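## Task

Make the calendar show 23 on its front face, the face with the month name that points toward the robot, with both digit faces the right way up. Both cubes must rest flat in the tray by themselves, not held there by the robot. Finish by releasing everything and moving the grippers away.

## Robot and tools

ROBOT. Two 7-joint arms, left_arm and right_arm, each ending in a parallel gripper. The names are labels only. left_arm sits on the +y side of the shared scene frame. That frame's origin is on the table top midway between the arms, +x points out over the table and +z points up. Positions are in metres and orientations are quaternions in w,x,y,z order.

TOOL execute_actions. Argument "actions" is a list holding zero or one item. An empty list only reports the current state. A motion item is {"rows": [...], "steps": n}: 1 to 15 rows, n from 1 to 15 (default 15), each step lasting 1/30 s. Row k is used on step k, and the final row is reused for any remaining steps. A wait item is {"steps": n} with no rows, n up to 300. It returns once n steps have passed since the previous result, and your reply time counts toward those steps. The optional "pictures" flag (true/false) controls whether camera images come back. A refused call sends nothing to the robot.

ROW LAYOUT. Every row is one flat list of 18 numbers covering both arms, even if only one arm should move. Numbers 1-7 are left_arm joint targets, number 8 its gripper position and 9 its gripper speed. Numbers 10-18 repeat that pattern for right_arm. Joint numbers are absolute target angles in radians, in the same column order as the Joint positions line: waist, shoulder, upper arm roll, elbow, forearm roll, wrist pitch, wrist roll. They are not offsets. Stated ranges per arm: waist, upper arm roll, forearm roll and wrist roll -69.115 to 69.115; shoulder -2.250 to 2.250; elbow -2.580 to 2.580; wrist pitch -2.100 to 2.100. True ends may differ by up to 0.013 rad. A target more than 0.013 rad beyond a stated end, and further out than the joint's last reported angle, gets the call refused. A target beyond the real end is clipped there, and the result may then say "joint sent to its limit" (possibly about an earlier motion). Missing that message does not prove there is more room.

GRIPPER NUMBERS. Both lie in [-1, 1]. Position is an absolute opening: +1 fully open (85 mm), 0 about 41 mm, about -0.8 pads touching, -1 squeeze until blocked. Speed sets how fast the gap changes: roughly 20 mm/s at -1, 85 at 0, 150 at +1. Grip force is chosen by the arm, about 190-235 N per pad. To grip firmly send -1 and keep sending it. For a gentle grip, open first, then command a position a little narrower than the object. To release, command a position wider than the object. A 0 is a real command, so to leave a gripper alone resend its previous two numbers. Fingers stay put until the position changes by 0.01 or more, but they re-close on their own (not past the requested position) if the object yields, slips or is lost.

GRIPPER GEOMETRY. Fingers extend along the gripper's +z axis and open along its y axis. The reported end-effector point lies between the pads when closed. Fingertips reach about 19 mm past it when closed and 6 mm when open. Closing pushes the tips about 13 mm further out, so keep that clearance above surfaces.

MOTION. Joint speed and acceleration are capped, and an arm's joints arrive together. Reversing a motion stops them together first. Each step, a joint's target is held within 0.304 rad (first four joints) or 0.266 rad (last three) of its measured angle. Targets that would move the gripper more than 70 mm from where it is are scaled back. After big moves an arm may still be travelling when the result comes. Arms keep driving toward the last row sent until motion has nearly ceased or a step is HELD. The simulation runs on while you compose a reply.

RESULTS. The state line gives each gripper's end_effector_position and end_effector_quat_wxyz. These can be off, especially at long reach. Joint positions (rad) and Joint velocities (rad/s) list one block per arm. Joint torques include weight and contact, with per-arm offset, scale and noise. position_measured_pct is about 50 - 50 x finger position, so 0 means fully open. Fingers that stop below about 90 are holding or blocked. About 90 or slightly more means the pads met on nothing or on something very thin. "joint command not followed" means a clearance check altered joint targets on some steps. HELD marks steps where your row was not fully sent. MOTOR HOT appears from 60 °C. At 75 °C an OVER-TEMPERATURE FAULT lets that arm sag until it cools. A TORQUE FAULT (contact torque reaching a load limit: 50.2 N m for the first four joints, 31.6 N m for the last three, held weight included) halts that arm for 10 s and drops the rest of the call.

zoom_image. Arguments: camera (one of cam_head_left, cam_head_right, cam_high, cam_low, cam_left_wrist, cam_right_wrist) and region [x0, y0, x1, y1] in that camera's image pixels, origin at the top left, at most 504 by 504. It returns an enlarged view of the latest image. All cameras are 672x504.

finished_scene. Argument scene: the number of the current scene. The result reports success and gives the next task. Ending a reply with no tool call ends everything.

AVOID. Knocking or placing anything off the table. Letting the arms collide or press on each other. Slamming, dropping, slipping objects, and pushing hard. Occasional brief tugs on held parts or nudges to loose objects can happen. Cubes must end flat in the tray with the grippers released and clear.

Each tool is called after "Request:" as name([rows], argument=value, ...), one row to a line, values as JSON.

## Session

I'll start by looking at the scene.

Request:
execute_actions(actions=[])

Scene clock: 0.00 s of 7600.00 s.
left_arm: end_effector_position=(+0.6362, -0.1850, +0.2986) position_measured_pct=0.0 end_effector_quat_wxyz=(+0.397, +0.241, +0.662, -0.589) | right_arm: end_effector_position=(+0.6485, -0.5047, +0.1722) position_measured_pct=0.0 end_effector_quat_wxyz=(+0.108, +0.523, +0.803, -0.266)
Joint positions: left_arm=[ 0.126  1.293  0.948  1.076  1.147  0.638 -0.041] | right_arm=[0.005 1.292 0.432 0.215 0.156 1.794 0.416]
Joint velocities: left_arm=[ 0.     0.001 -0.003 -0.    -0.001 -0.    -0.   ] | right_arm=[ 0.001 -0.     0.    -0.002  0.    -0.    -0.   ]
Joint torques (N m, as the joint torque sensors report them, + toward a larger angle): no reading

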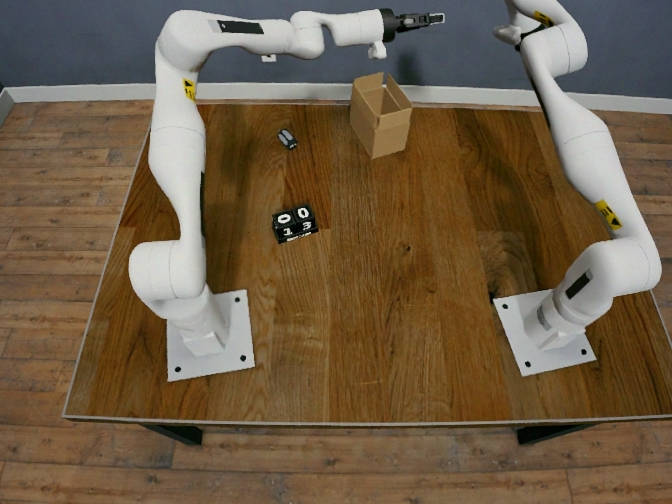

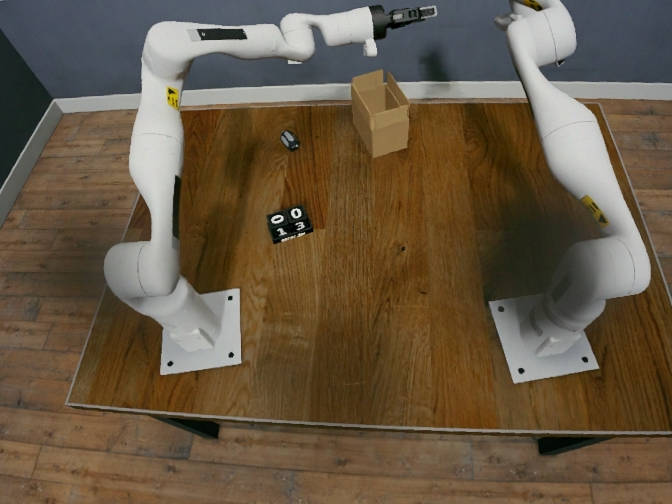

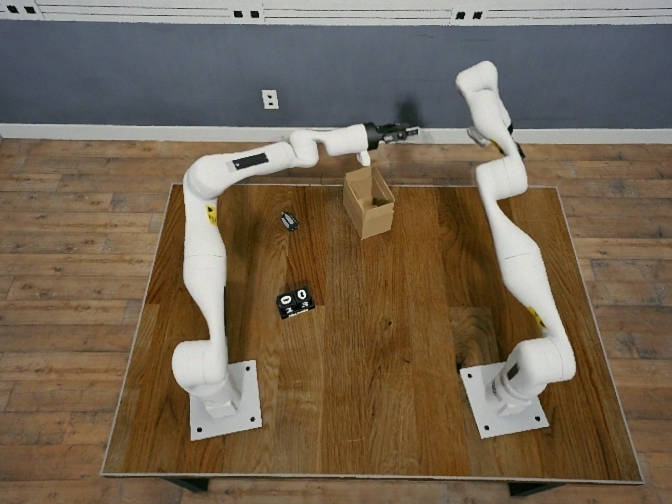

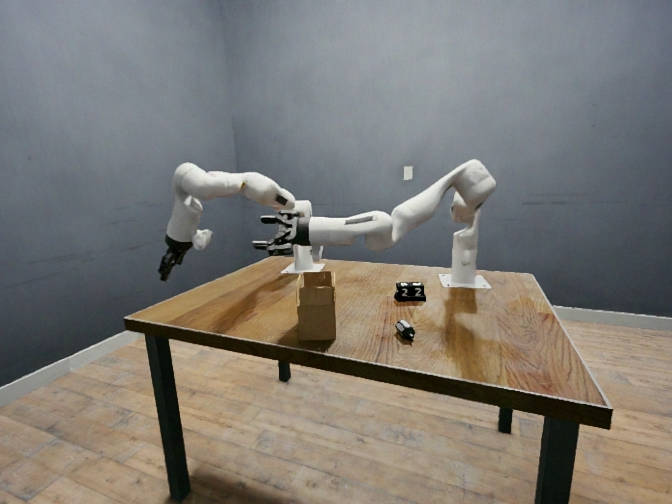

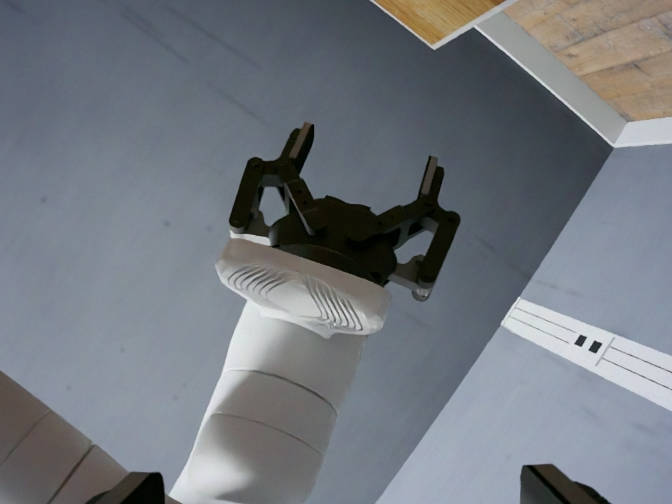

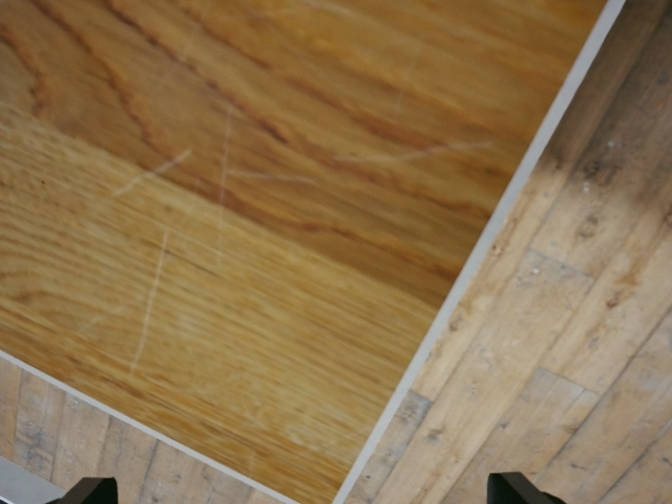

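Request:
zoom_image(camera="cam_head_left", region=[240, 180, 360, 270])

Request:
zoom_image(camera="cam_low", region=[370, 260, 450, 320])

Request:
zoom_image(camera="cam_high", region=[250, 270, 340, 335])

Region (240, 180, 360, 270) of cam_head_left's 672x504 image, scaled by 4.200, with more detail than that image has; it fills the top 378 rows of this view, and the rest is white.

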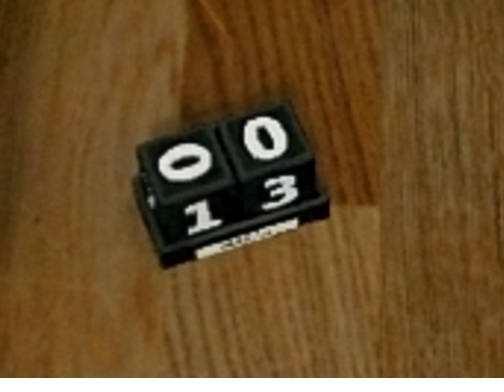

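Region (370, 260, 450, 320) of cam_low's 672x504 image, scaled by 6.300, with more detail than that image has; it fills the top 378 rows of this view, and the rest is white.

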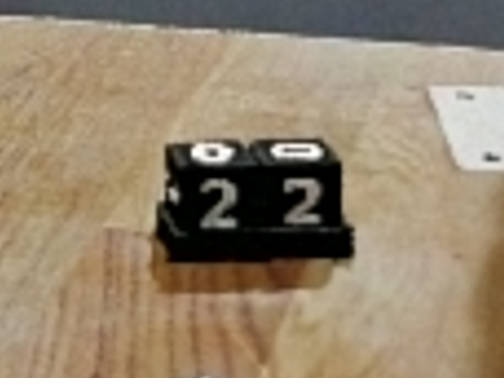

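Region (250, 270, 340, 335) of cam_high's 672x504 image, scaled by 5.600, with more detail than that image has.

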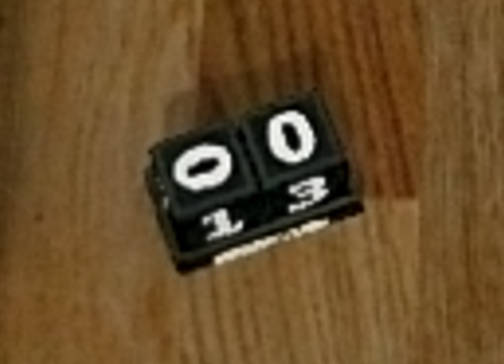

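Request:
execute_actions([
  {"rows": [[0.2, 0.55, 0.55, 1.55, 0.7, 0.66, 0.3, 1, 0, 0.005, 0.6, 0.432, 0.215, 0.156, 1.794, 0.416, 1, 0]], "steps": 15},
], pictures=false)

Scene clock: 120.50 s of 7600.00 s.
left_arm: end_effector_position=(+0.4839, -0.1527, +0.2355) position_measured_pct=0.0 end_effector_quat_wxyz=(+0.272, +0.439, +0.748, -0.417) | right_arm: end_effector_position=(+0.6518, -0.5037, +0.3765) position_measured_pct=0.0 end_effector_quat_wxyz=(+0.214, +0.560, +0.784, -0.161)
Joint positions: left_arm=[0.185 0.886 0.641 1.428 0.826 0.656 0.222] | right_arm=[0.005 0.981 0.432 0.216 0.156 1.794 0.416]
Joint velocities: left_arm=[ 0.085 -1.314 -0.541  0.723 -0.751  0.031  0.462] | right_arm=[ 0.    -0.757  0.001 -0.003  0.002 -0.001 -0.001]
Joint torques (N m, as the joint torque sensors report them, + toward a larger angle): left_arm=[ -1.63 -22.98   7.64  -8.92   1.6    0.94   0.21] | right_arm=[  0.71 -25.01   2.12  -8.63   1.07  -0.23  -0.24]
Steps of this call (steps 1 to 90: nothing new was sent; then 117.00 s passed at rest; steps 91 to 105: all 15 steps of this action). Readings (joint positions | what the end effector reports):
91: left_arm=[0.126 1.292 0.947 1.077 1.147 0.638 -0.040] | right_arm=[0.005 1.290 0.432 0.215 0.156 1.794 0.416] | left_arm position_measured_pct=0.0 | right_arm position_measured_pct=0.0
92: left_arm=[0.127 1.285 0.941 1.083 1.143 0.638 -0.036] | right_arm=[0.005 1.285 0.431 0.216 0.156 1.794 0.416] | left_arm position_measured_pct=0.0 | right_arm position_measured_pct=0.0
94: left_arm=[0.133 1.254 0.915 1.109 1.120 0.640 -0.013] | right_arm=[0.005 1.257 0.431 0.218 0.155 1.794 0.416] | left_arm position_measured_pct=0.0 | right_arm position_measured_pct=0.0
98: left_arm=[0.157 1.141 0.809 1.217 1.026 0.647 0.081] | right_arm=[0.005 1.158 0.431 0.217 0.156 1.794 0.416] | left_arm position_measured_pct=0.0 | right_arm position_measured_pct=0.0
105: the state above

Request:
execute_actions([
  {"rows": [[0.2, 0.55, 0.55, 1.55, 0.7, 0.66, 0.3, 1, 0, 0.005, -0.05, 0.432, 0.215, 0.156, 1.794, 0.416, 1, 0]], "steps": 8},
])

Scene clock: 122.90 s of 7600.00 s.
left_arm: end_effector_position=(+0.4531, -0.1055, +0.3154) position_measured_pct=0.0 end_effector_quat_wxyz=(+0.313, +0.513, +0.744, -0.291) | right_arm: end_effector_position=(+0.5238, -0.5267, +0.6872) position_measured_pct=0.0 end_effector_quat_wxyz=(+0.377, +0.591, +0.712, +0.020)
Joint positions: left_arm=[0.2  0.55 0.55 1.55 0.7  0.66 0.3 ] | right_arm=[0.004 0.467 0.431 0.217 0.156 1.794 0.416]
Joint velocities: left_arm=[-0.     0.    -0.004  0.    -0.001  0.     0.001] | right_arm=[-0.001 -0.755  0.002 -0.006 -0.    -0.001  0.002]
Joint torques (N m, as the joint torque sensors report them, + toward a larger angle): left_arm=[ -0.45 -16.86   4.38  -9.04   1.1    0.01   0.16] | right_arm=[  0.42 -15.59   2.08  -6.91   0.48  -1.65  -0.25]
Steps of this call (steps 1 to 45: the robot went on to your last target; steps 46 to 64: nothing new was sent; steps 65 to 72: all 8 steps of this action). Readings (joint positions | what the end effector reports):
65: left_arm=[0.200 0.550 0.550 1.550 0.700 0.660 0.300] | right_arm=[0.005 0.599 0.432 0.215 0.156 1.794 0.416] | left_arm position_measured_pct=0.0 | right_arm position_measured_pct=0.0
66: left_arm=[0.200 0.550 0.550 1.550 0.700 0.660 0.300] | right_arm=[0.005 0.593 0.431 0.216 0.155 1.794 0.416] | left_arm position_measured_pct=0.0 | right_arm position_measured_pct=0.0
68: left_arm=[0.200 0.550 0.550 1.550 0.700 0.660 0.300] | right_arm=[0.004 0.565 0.431 0.218 0.155 1.794 0.416] | left_arm position_measured_pct=0.0 | right_arm position_measured_pct=0.0
72: the state above

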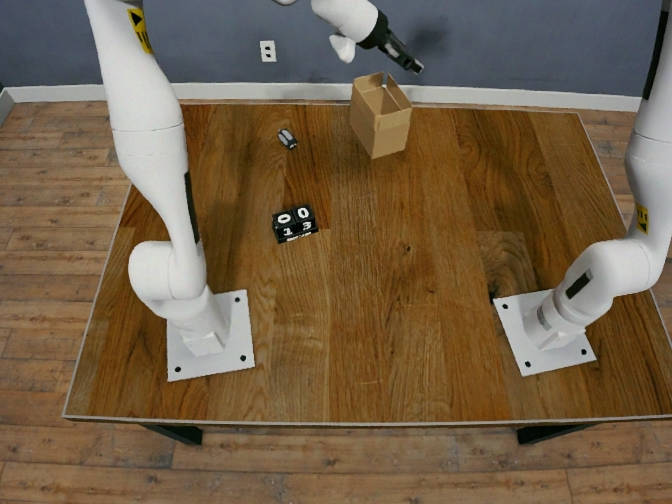

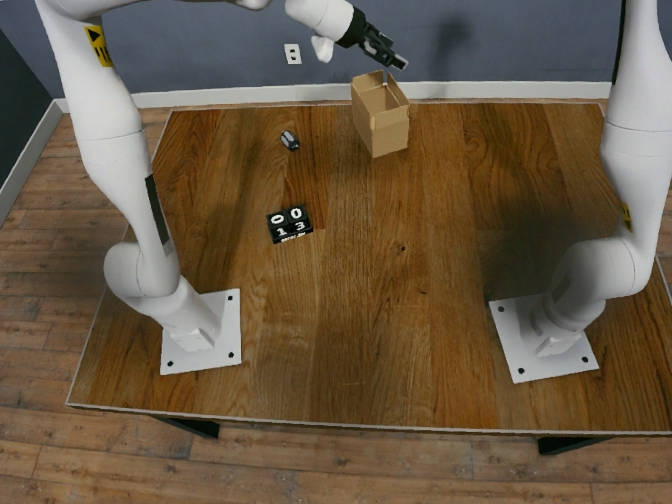

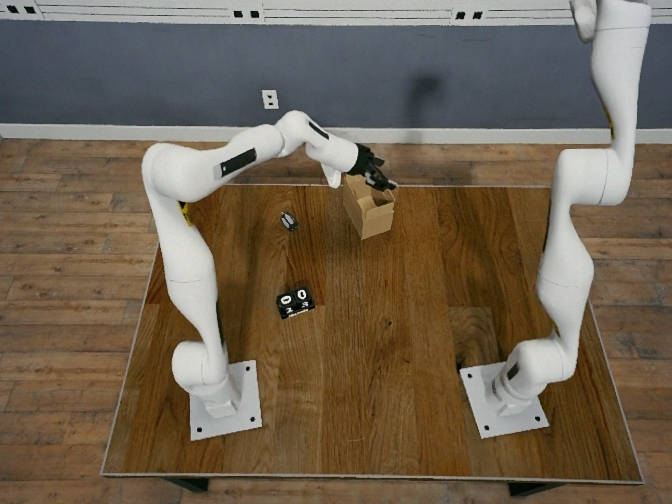

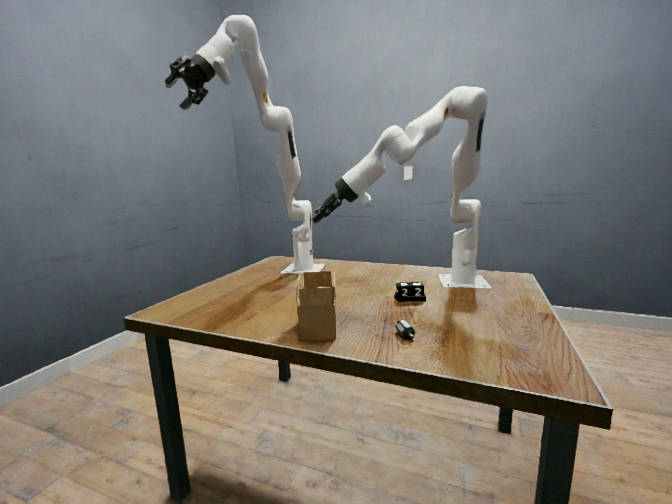

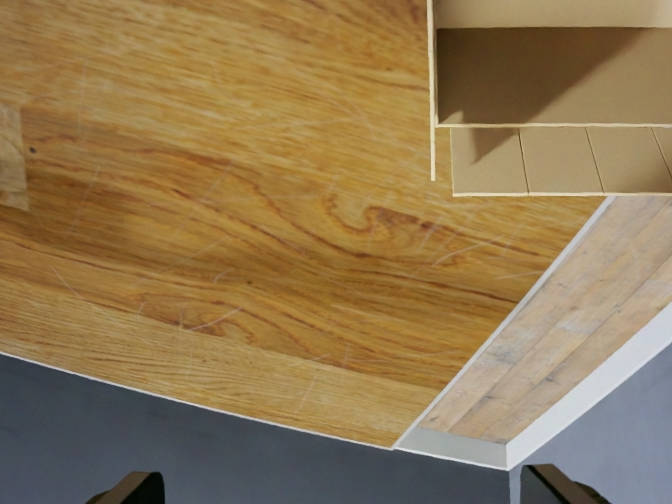

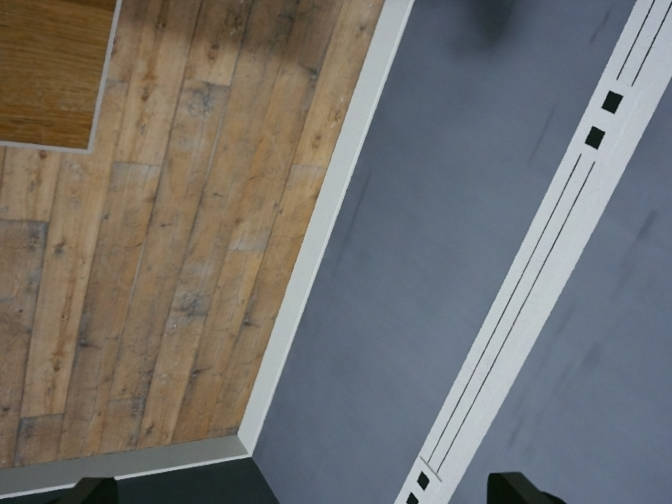

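Request:
execute_actions([
  {"rows": [[0.594, 0.156, 0.0, 2.143, 0.0, 0.842, 0.762, 1, 0, 0.005, -0.05, 0.432, 0.215, 0.156, 1.794, 0.416, 1, 0]], "steps": 15},
], pictures=false)

Request:
execute_actions([
  {"steps": 30},
])

Scene clock: 131.40 s of 7600.00 s.
left_arm: end_effector_position=(+0.3002, -0.0022, +0.2369) position_measured_pct=0.0 end_effector_quat_wxyz=(+0.142, +0.556, +0.802, -0.163) | right_arm: end_effector_position=(+0.2601, -0.5750, +0.8951) position_measured_pct=0.0 end_effector_quat_wxyz=(+0.517, +0.584, +0.592, +0.201)
Joint positions: left_arm=[0.468 0.282 0.233 1.871 0.42  0.788 0.576] | right_arm=[ 0.005 -0.05   0.432  0.215  0.156  1.794  0.416]
Joint velocities: left_arm=[ 0.357 -0.363 -0.718  0.792 -0.704  0.161  0.566] | right_arm=[ 0.001  0.001 -0.001  0.001 -0.001  0.     0.001]
Joint torques (N m, as the joint torque sensors report them, + toward a larger angle): left_arm=[ -0.41 -12.5    1.32  -7.74   0.61  -0.08   0.15] | right_arm=[ 0.36 -2.12  0.04 -4.15 -0.21 -2.59 -0.29]
Steps of this call (steps 1 to 45: the robot went on to your last target; steps 46 to 110: nothing new was sent; then 4.33 s passed at rest; steps 111 to 125: all 15 steps of this action). Readings (joint positions | what the end effector reports):
111: left_arm=[0.202 0.549 0.549 1.551 0.699 0.660 0.301] | right_arm=[0.005 -0.050 0.432 0.215 0.156 1.794 0.416] | left_arm position_measured_pct=0.0 | right_arm position_measured_pct=0.0
112: left_arm=[0.208 0.542 0.542 1.556 0.695 0.663 0.305] | right_arm=[0.005 -0.050 0.432 0.215 0.156 1.794 0.416] | left_arm position_measured_pct=0.0 | right_arm position_measured_pct=0.0
114: left_arm=[0.239 0.511 0.515 1.582 0.672 0.678 0.328] | right_arm=[0.005 -0.050 0.432 0.215 0.156 1.794 0.416] | left_arm position_measured_pct=0.0 | right_arm position_measured_pct=0.0
118: left_arm=[0.343 0.408 0.418 1.682 0.586 0.729 0.415] | right_arm=[0.005 -0.050 0.432 0.215 0.156 1.794 0.416] | left_arm position_measured_pct=0.0 | right_arm position_measured_pct=0.0
125: the state above

Scene clock: 132.40 s of 7600.00 s.
left_arm: end_effector_position=(+0.2225, +0.1787, +0.1799) position_measured_pct=0.0 end_effector_quat_wxyz=(+0.000, +0.566, +0.824, +0.000) | right_arm: end_effector_position=(+0.2601, -0.5750, +0.8951) position_measured_pct=0.0 end_effector_quat_wxyz=(+0.517, +0.584, +0.592, +0.201)
Joint positions: left_arm=[0.594 0.156 0.    2.143 0.    0.842 0.762] | right_arm=[ 0.005 -0.05   0.432  0.215  0.156  1.794  0.416]
Joint velocities: left_arm=[ 0.001 -0.    -0.001  0.    -0.    -0.    -0.   ] | right_arm=[ 0.001 -0.    -0.001 -0.001  0.001  0.     0.001]
Joint torques (N m, as the joint torque sensors report them, + toward a larger angle): left_arm=[-1.06 -9.26  0.59 -6.51 -0.45  0.18  0.32] | right_arm=[ 0.5  -2.2   0.12 -4.27 -0.23 -2.57 -0.19]
Steps of this call (steps 1 to 30: the robot went on to your last target). Readings (joint positions | what the end effector reports):
1: left_arm=[0.480 0.270 0.210 1.898 0.396 0.793 0.595] | right_arm=[0.005 -0.050 0.432 0.215 0.156 1.794 0.416] | left_arm position_measured_pct=0.0 | right_arm position_measured_pct=0.0
2: left_arm=[0.492 0.259 0.187 1.924 0.370 0.798 0.613] | right_arm=[0.005 -0.050 0.432 0.215 0.156 1.794 0.416] | left_arm position_measured_pct=0.0 | right_arm position_measured_pct=0.0
4: left_arm=[0.516 0.235 0.144 1.975 0.310 0.809 0.647] | right_arm=[0.005 -0.050 0.432 0.215 0.156 1.794 0.416] | left_arm position_measured_pct=0.0 | right_arm position_measured_pct=0.0
8: left_arm=[0.557 0.193 0.066 2.066 0.156 0.827 0.709] | right_arm=[0.005 -0.050 0.432 0.215 0.156 1.794 0.416] | left_arm position_measured_pct=0.0 | right_arm position_measured_pct=0.0
30: the state above
All arms were judged still, so your last target was given up. Only a new action makes them travel on or press farther. Fingers that are still opening or closing keep moving.

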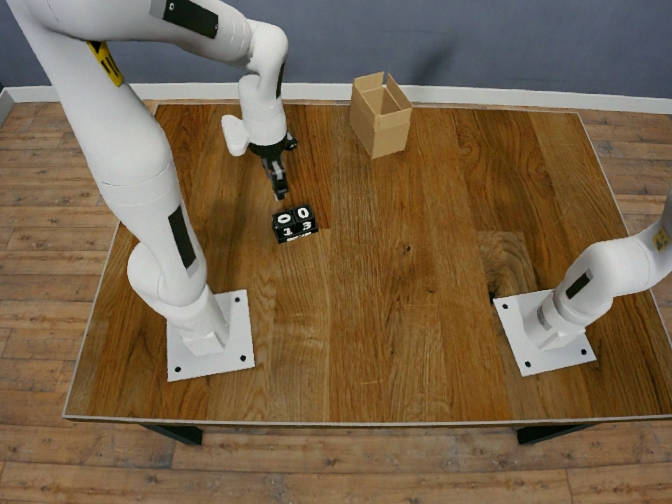

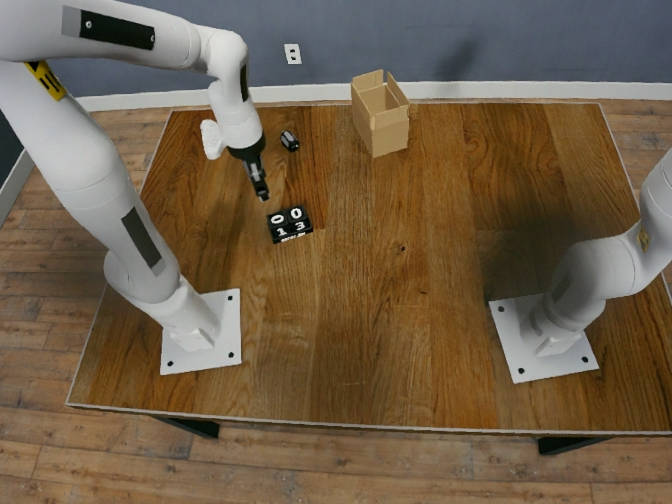

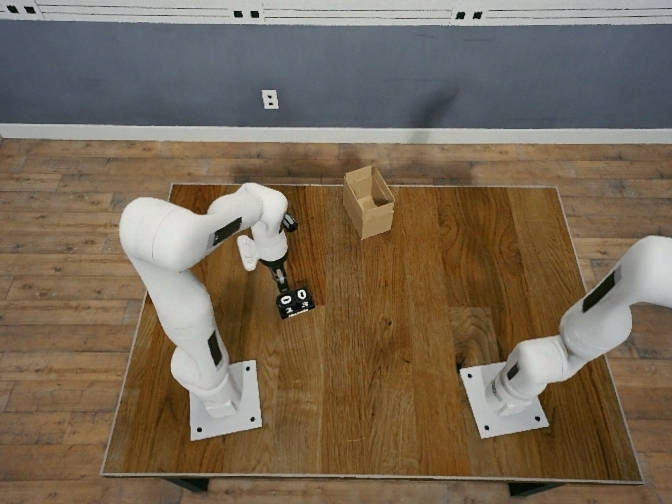

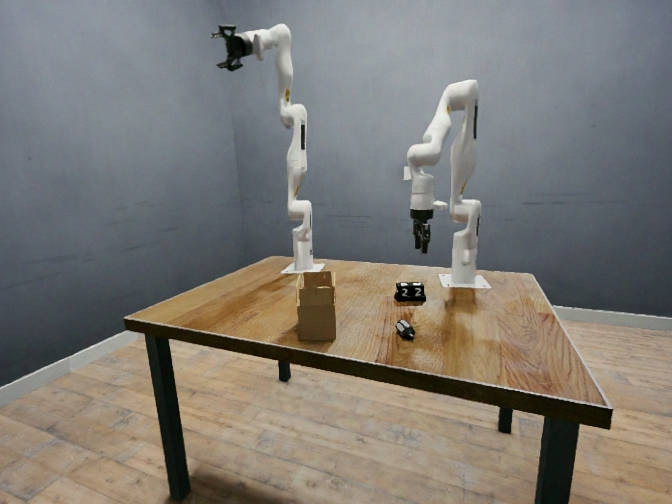

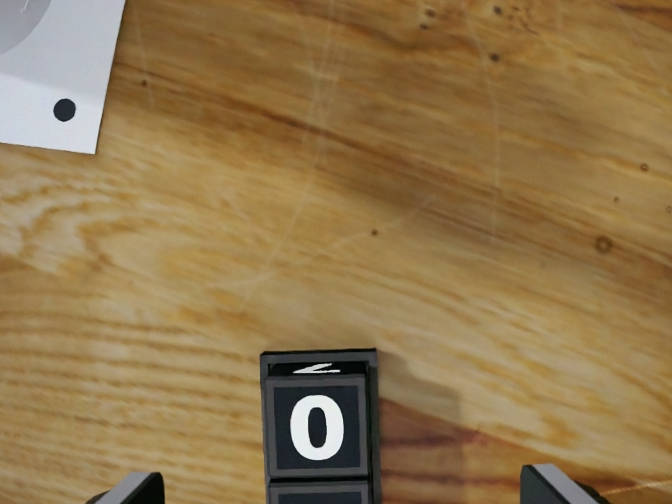

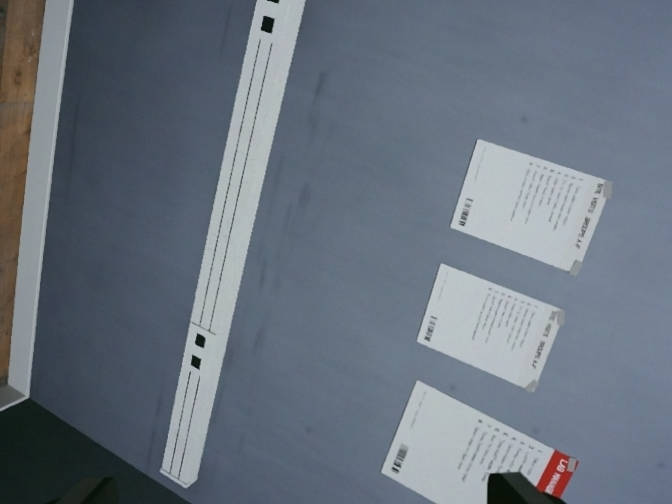

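Request:
zoom_image(camera="cam_left_wrist", region=[210, 320, 430, 504])

Region (210, 320, 430, 504) of cam_left_wrist's 672x504 image, scaled by 2.291; it fills the top 422 rows of this view, and the rest is white.

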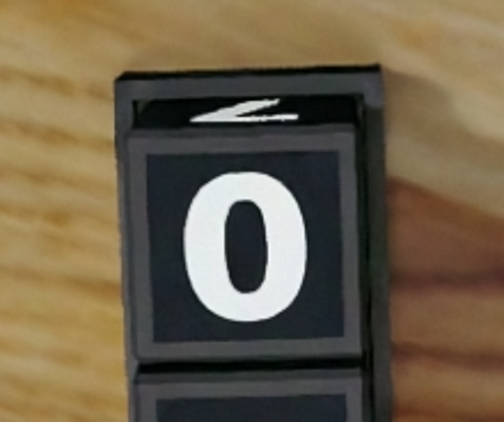

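Request:
execute_actions([
  {"rows": [[0.649, 0.4132, 0.0, 2.2839, 0.0, 0.4445, 0.8268, 1, 0, 0.005, -0.05, 0.432, 0.215, 0.156, 1.794, 0.416, 1, 0]], "steps": 15},
], pictures=false)

Request:
execute_actions([
  {"steps": 20},
])

Scene clock: 191.13 s of 7600.00 s.
left_arm: end_effector_position=(+0.2193, +0.1625, +0.0778) position_measured_pct=0.0 end_effector_quat_wxyz=(+0.002, +0.562, +0.827, +0.000) | right_arm: end_effector_position=(+0.2601, -0.5750, +0.8951) position_measured_pct=0.0 end_effector_quat_wxyz=(+0.517, +0.584, +0.592, +0.201)
Joint positions: left_arm=[0.647 0.405 0.    2.282 0.    0.45  0.826] | right_arm=[ 0.005 -0.05   0.432  0.215  0.156  1.794  0.416]
Joint velocities: left_arm=[ 0.011  0.058  0.001  0.052  0.001 -0.206  0.025] | right_arm=[ 0.001  0.001  0.    -0.    -0.001 -0.    -0.   ]
Joint torques (N m, as the joint torque sensors report them, + toward a larger angle): left_arm=[ -0.69 -14.     0.53  -3.95  -0.29   0.23   0.12] | right_arm=[ 0.35 -2.16  0.07 -4.33 -0.22 -2.55 -0.25]
Steps of this call (steps 1 to 90: nothing new was sent; then 55.23 s passed at rest; steps 91 to 105: all 15 steps of this action). Readings (joint positions | what the end effector reports):
91: left_arm=[0.594 0.157 -0.000 2.143 -0.000 0.841 0.762] | right_arm=[0.005 -0.050 0.432 0.215 0.156 1.794 0.416] | left_arm position_measured_pct=0.0 | right_arm position_measured_pct=0.0
92: left_arm=[0.596 0.164 -0.000 2.146 -0.000 0.836 0.763] | right_arm=[0.005 -0.050 0.432 0.215 0.156 1.794 0.416] | left_arm position_measured_pct=0.0 | right_arm position_measured_pct=0.0
94: left_arm=[0.603 0.194 -0.000 2.160 -0.000 0.808 0.770] | right_arm=[0.005 -0.050 0.432 0.215 0.156 1.794 0.416] | left_arm position_measured_pct=0.0 | right_arm position_measured_pct=0.0
98: left_arm=[0.624 0.297 0.000 2.218 0.000 0.680 0.796] | right_arm=[0.005 -0.050 0.432 0.215 0.156 1.794 0.416] | left_arm position_measured_pct=0.0 | right_arm position_measured_pct=0.0
105: the state above

Scene clock: 191.80 s of 7600.00 s.
left_arm: end_effector_position=(+0.2180, +0.1625, +0.0751) position_measured_pct=0.0 end_effector_quat_wxyz=(+0.000, +0.562, +0.827, +0.000) | right_arm: end_effector_position=(+0.2601, -0.5750, +0.8951) position_measured_pct=0.0 end_effector_quat_wxyz=(+0.517, +0.584, +0.592, +0.201)
Joint positions: left_arm=[0.649 0.413 0.    2.284 0.    0.444 0.827] | right_arm=[ 0.005 -0.05   0.432  0.215  0.156  1.794  0.416]
Joint velocities: left_arm=[ 0.     0.    -0.001  0.002  0.    -0.     0.001] | right_arm=[ 0.    -0.    -0.    -0.002  0.     0.     0.001]
Joint torques (N m, as the joint torque sensors report them, + toward a larger angle): left_arm=[ -0.91 -11.63   1.14  -3.68  -0.45  -0.11   0.22] | right_arm=[ 0.44 -2.17  0.06 -4.23 -0.18 -2.58 -0.22]
Steps of this call (steps 1 to 15: the robot went on to your last target; steps 16 to 20: nothing new was sent). Readings (joint positions | what the end effector reports):
1: left_arm=[0.647 0.406 0.000 2.283 0.000 0.446 0.827] | right_arm=[0.005 -0.050 0.432 0.215 0.156 1.794 0.416] | left_arm position_measured_pct=0.0 | right_arm position_measured_pct=0.0
2: left_arm=[0.648 0.408 0.000 2.283 0.000 0.445 0.827] | right_arm=[0.005 -0.050 0.432 0.215 0.156 1.794 0.416] | left_arm position_measured_pct=0.0 | right_arm position_measured_pct=0.0
4: left_arm=[0.648 0.410 0.000 2.284 0.000 0.445 0.827] | right_arm=[0.005 -0.050 0.432 0.215 0.156 1.794 0.416] | left_arm position_measured_pct=0.0 | right_arm position_measured_pct=0.0
8: left_arm=[0.649 0.412 0.000 2.284 0.000 0.445 0.827] | right_arm=[0.005 -0.050 0.432 0.215 0.156 1.794 0.416] | left_arm position_measured_pct=0.0 | right_arm position_measured_pct=0.0
20: the state above
All arms were judged still, so your last target was given up. Only a new action makes them travel on or press farther. Fingers that are still opening or closing keep moving.

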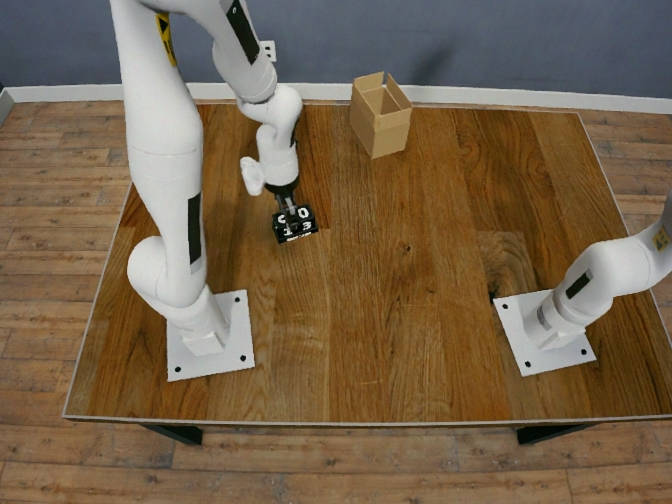

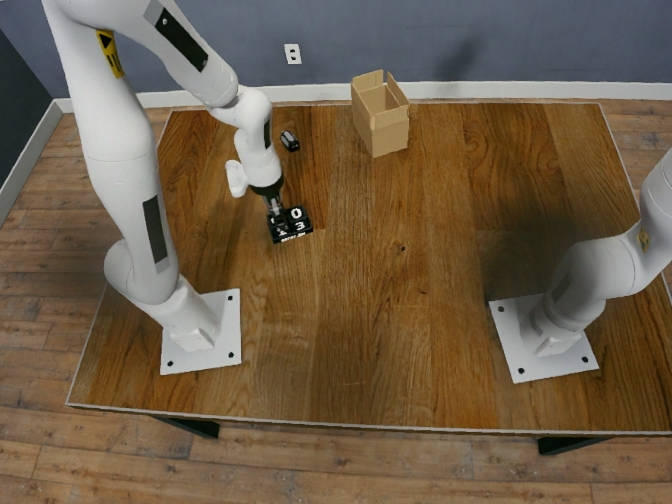

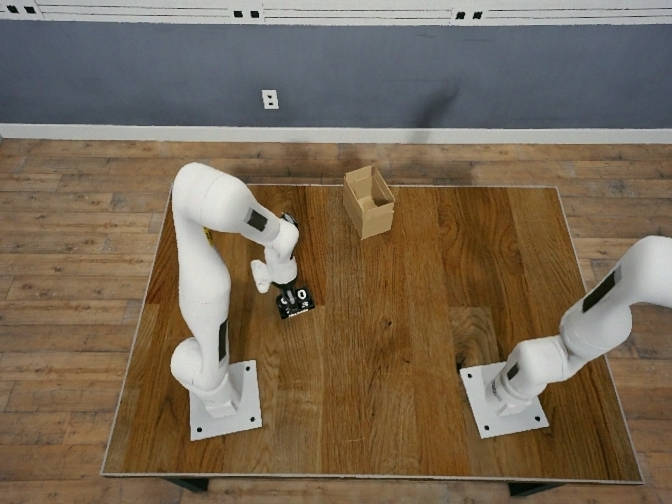

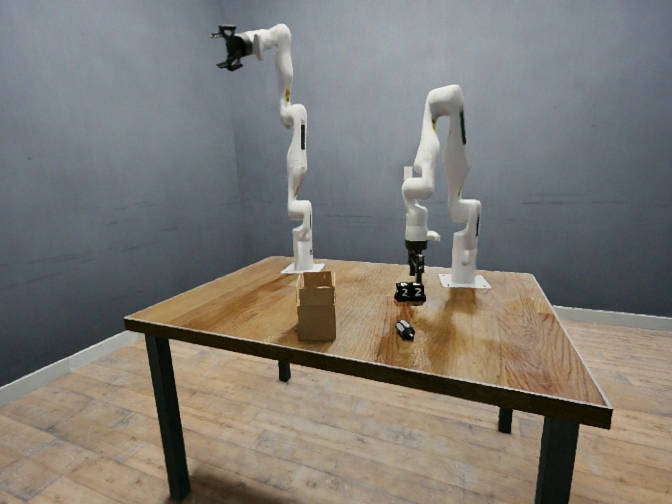

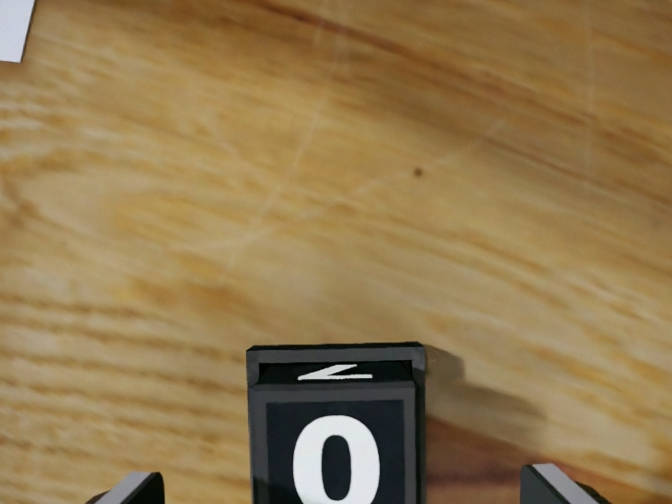

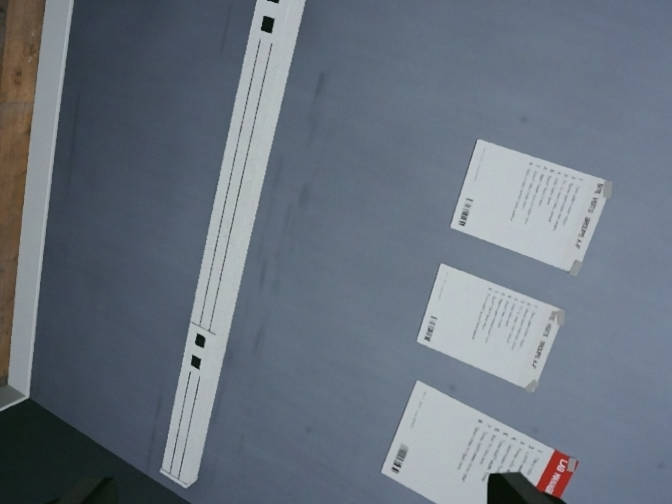

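Request:
zoom_image(camera="cam_left_wrist", region=[84, 320, 588, 504])

Request:
zoom_image(camera="cam_head_left", region=[240, 170, 340, 250])

Request:
zoom_image(camera="cam_low", region=[370, 230, 460, 310])

Region (84, 320, 588, 504) of cam_left_wrist's 672x504 image, scaled by 1.000; it fills the top 184 rows of this view, and the rest is white.

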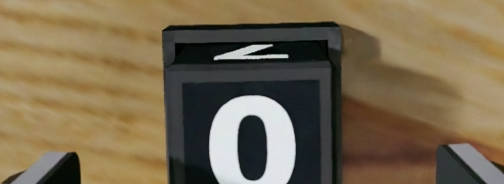

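Region (240, 170, 340, 250) of cam_head_left's 672x504 image, scaled by 5.040, with more detail than that image has; it fills the top 403 rows of this view, and the rest is white.

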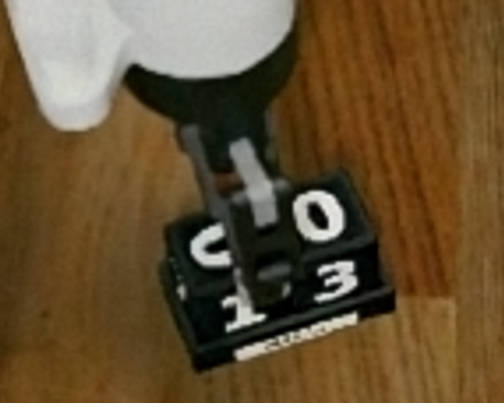

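Region (370, 230, 460, 310) of cam_low's 672x504 image, scaled by 5.600, with more detail than that image has.

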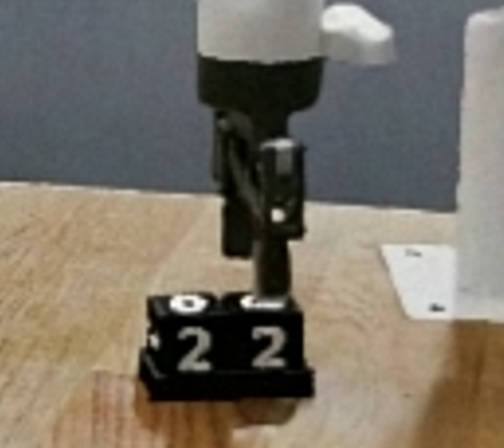

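Request:
execute_actions([
  {"rows": [[0.6359, 0.5001, 0.0, 2.335, 0.0, 0.3065, 0.8135, 1, 0, 0.005, -0.05, 0.432, 0.215, 0.156, 1.794, 0.416, 1, 0]], "steps": 15},
], pictures=false)

Request:
execute_actions([
  {"steps": 12},
])

Scene clock: 239.67 s of 7600.00 s.
left_arm: end_effector_position=(+0.2134, +0.1690, +0.0433) position_measured_pct=0.0 end_effector_quat_wxyz=(+0.000, +0.562, +0.827, +0.000) | right_arm: end_effector_position=(+0.2601, -0.5750, +0.8951) position_measured_pct=0.0 end_effector_quat_wxyz=(+0.517, +0.584, +0.592, +0.201)
Joint positions: left_arm=[ 0.636  0.499 -0.     2.335 -0.     0.307  0.814] | right_arm=[ 0.005 -0.05   0.432  0.215  0.156  1.794  0.416]
Joint velocities: left_arm=[-0.001  0.008  0.001  0.001  0.    -0.    -0.   ] | right_arm=[-0.001 -0.001  0.     0.002  0.001 -0.     0.001]
Joint torques (N m, as the joint torque sensors report them, + toward a larger angle): left_arm=[ -0.32 -12.1    0.78  -2.55  -0.47   0.29   0.17] | right_arm=[ 0.32 -2.16  0.04 -4.21 -0.21 -2.56 -0.25]
Steps of this call (steps 1 to 90: nothing new was sent; then 44.37 s passed at rest; steps 91 to 105: all 15 steps of this action). Readings (joint positions | what the end effector reports):
91: left_arm=[0.649 0.415 0.000 2.284 0.000 0.443 0.827] | right_arm=[0.005 -0.050 0.432 0.215 0.156 1.794 0.416] | left_arm position_measured_pct=0.0 | right_arm position_measured_pct=0.0
92: left_arm=[0.648 0.422 0.000 2.287 0.000 0.435 0.826] | right_arm=[0.005 -0.050 0.432 0.215 0.156 1.794 0.416] | left_arm position_measured_pct=0.0 | right_arm position_measured_pct=0.0
94: left_arm=[0.643 0.452 0.000 2.303 0.000 0.392 0.822] | right_arm=[0.005 -0.050 0.432 0.215 0.156 1.794 0.416] | left_arm position_measured_pct=0.0 | right_arm position_measured_pct=0.0
98: left_arm=[0.637 0.495 -0.000 2.334 -0.000 0.311 0.814] | right_arm=[0.005 -0.050 0.432 0.215 0.156 1.794 0.416] | left_arm position_measured_pct=0.0 | right_arm position_measured_pct=0.0
105: the state above

Scene clock: 240.07 s of 7600.00 s.
left_arm: end_effector_position=(+0.2132, +0.1691, +0.0430) position_measured_pct=0.0 end_effector_quat_wxyz=(+0.000, +0.562, +0.827, +0.000) | right_arm: end_effector_position=(+0.2601, -0.5750, +0.8951) position_measured_pct=0.0 end_effector_quat_wxyz=(+0.517, +0.584, +0.592, +0.201)
Joint positions: left_arm=[ 0.636  0.5    0.     2.335 -0.     0.306  0.814] | right_arm=[ 0.005 -0.05   0.432  0.215  0.156  1.794  0.416]
Joint velocities: left_arm=[ 0.     0.     0.001 -0.    -0.     0.    -0.   ] | right_arm=[-0.002  0.    -0.001  0.002 -0.001 -0.001  0.   ]
Joint torques (N m, as the joint torque sensors report them, + toward a larger angle): left_arm=[ -0.78 -11.95   0.94  -2.32  -0.61   0.07   0.14] | right_arm=[ 0.42 -2.13  0.17 -4.28 -0.1  -2.55 -0.21]
Steps of this call (steps 1 to 12: the robot went on to your last target). Readings (joint positions | what the end effector reports):
1: left_arm=[0.636 0.499 -0.000 2.335 -0.000 0.307 0.813] | right_arm=[0.005 -0.050 0.432 0.215 0.156 1.794 0.416] | left_arm position_measured_pct=0.0 | right_arm position_measured_pct=0.0
2: left_arm=[0.636 0.500 -0.000 2.335 -0.000 0.307 0.814] | right_arm=[0.005 -0.050 0.432 0.215 0.156 1.794 0.416] | left_arm position_measured_pct=0.0 | right_arm position_measured_pct=0.0
4: left_arm=[0.636 0.500 -0.000 2.335 -0.000 0.307 0.814] | right_arm=[0.005 -0.050 0.432 0.215 0.156 1.794 0.416] | left_arm position_measured_pct=0.0 | right_arm position_measured_pct=0.0
8: left_arm=[0.636 0.500 -0.000 2.335 -0.000 0.306 0.813] | right_arm=[0.005 -0.050 0.432 0.215 0.156 1.794 0.416] | left_arm position_measured_pct=0.0 | right_arm position_measured_pct=0.0
12: the state above

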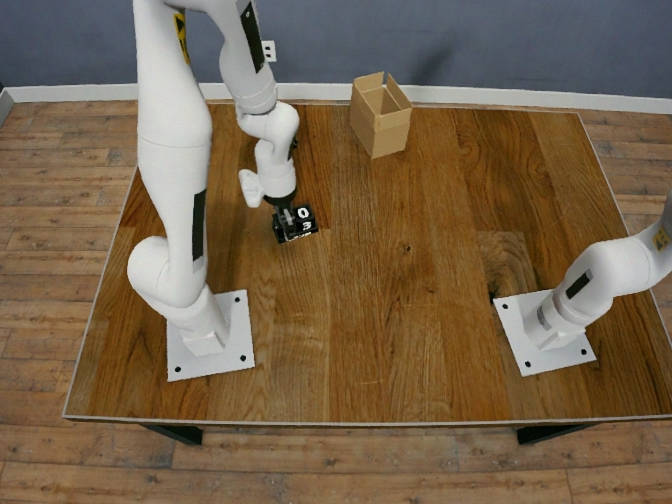

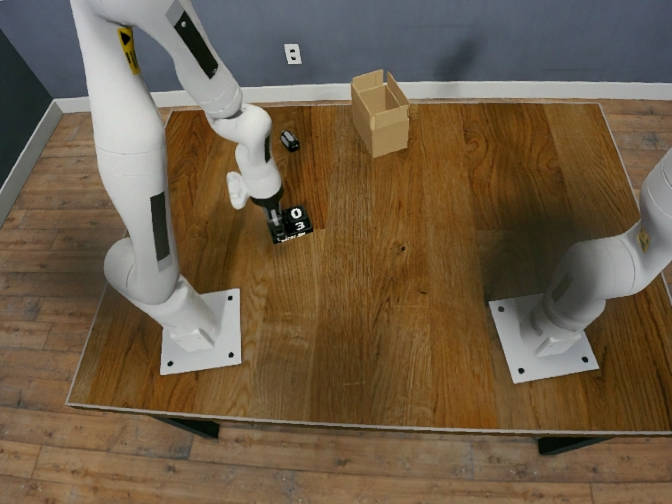

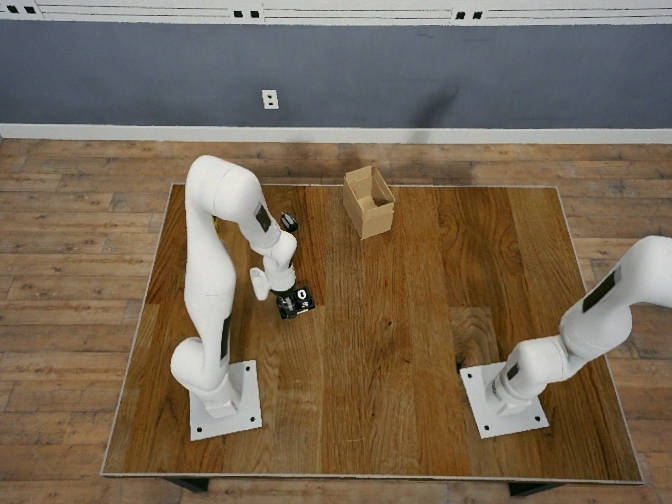

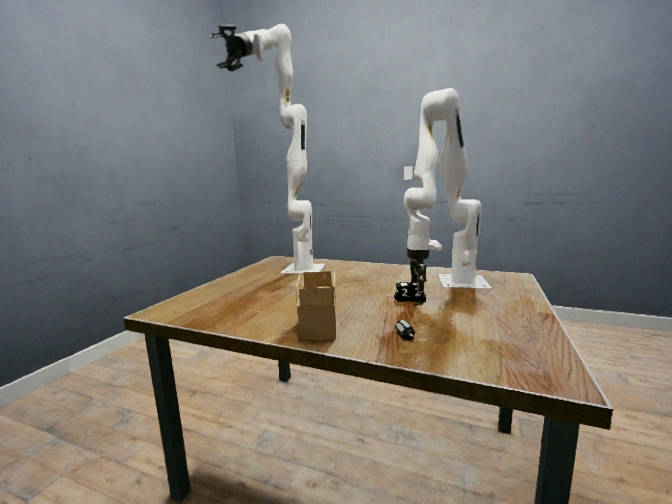

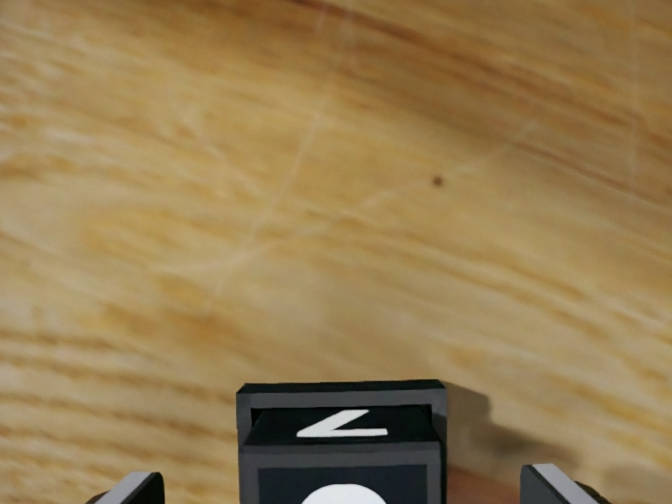

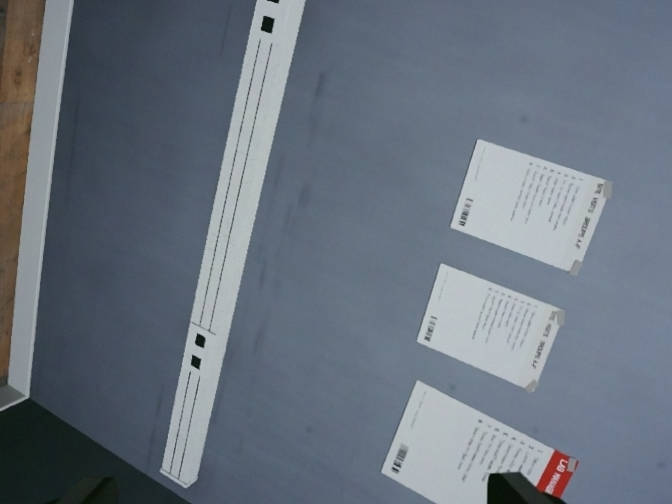

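Request:
zoom_image(camera="cam_low", region=[380, 240, 450, 310])

Request:
zoom_image(camera="cam_head_right", region=[235, 180, 335, 255])

Request:
zoom_image(camera="cam_left_wrist", region=[84, 370, 588, 504])

Region (380, 240, 450, 310) of cam_low's 672x504 image, scaled by 7.200, with more detail than that image has.

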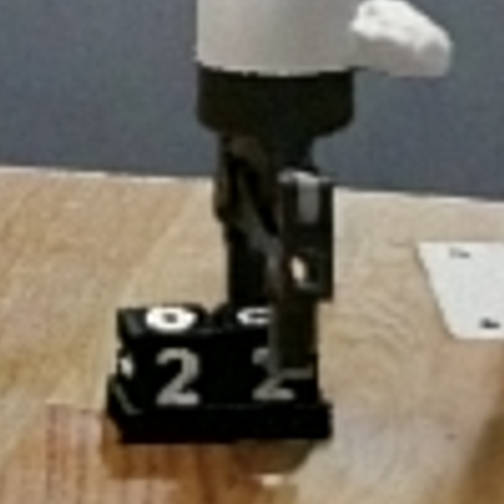

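Region (235, 180, 335, 255) of cam_head_right's 672x504 image, scaled by 5.040, with more detail than that image has; it fills the top 378 rows of this view, and the rest is white.

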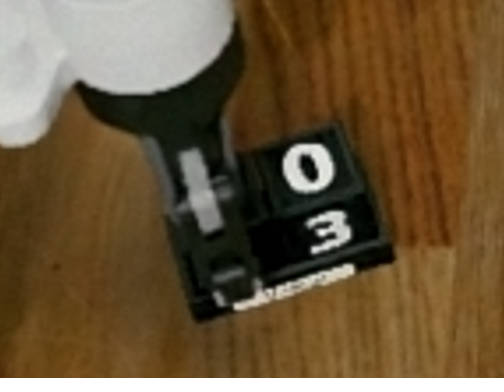

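Region (84, 370, 588, 504) of cam_left_wrist's 672x504 image, scaled by 1.000; it fills the top 134 rows of this view, and the rest is white.

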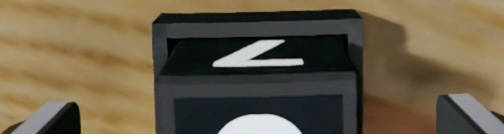

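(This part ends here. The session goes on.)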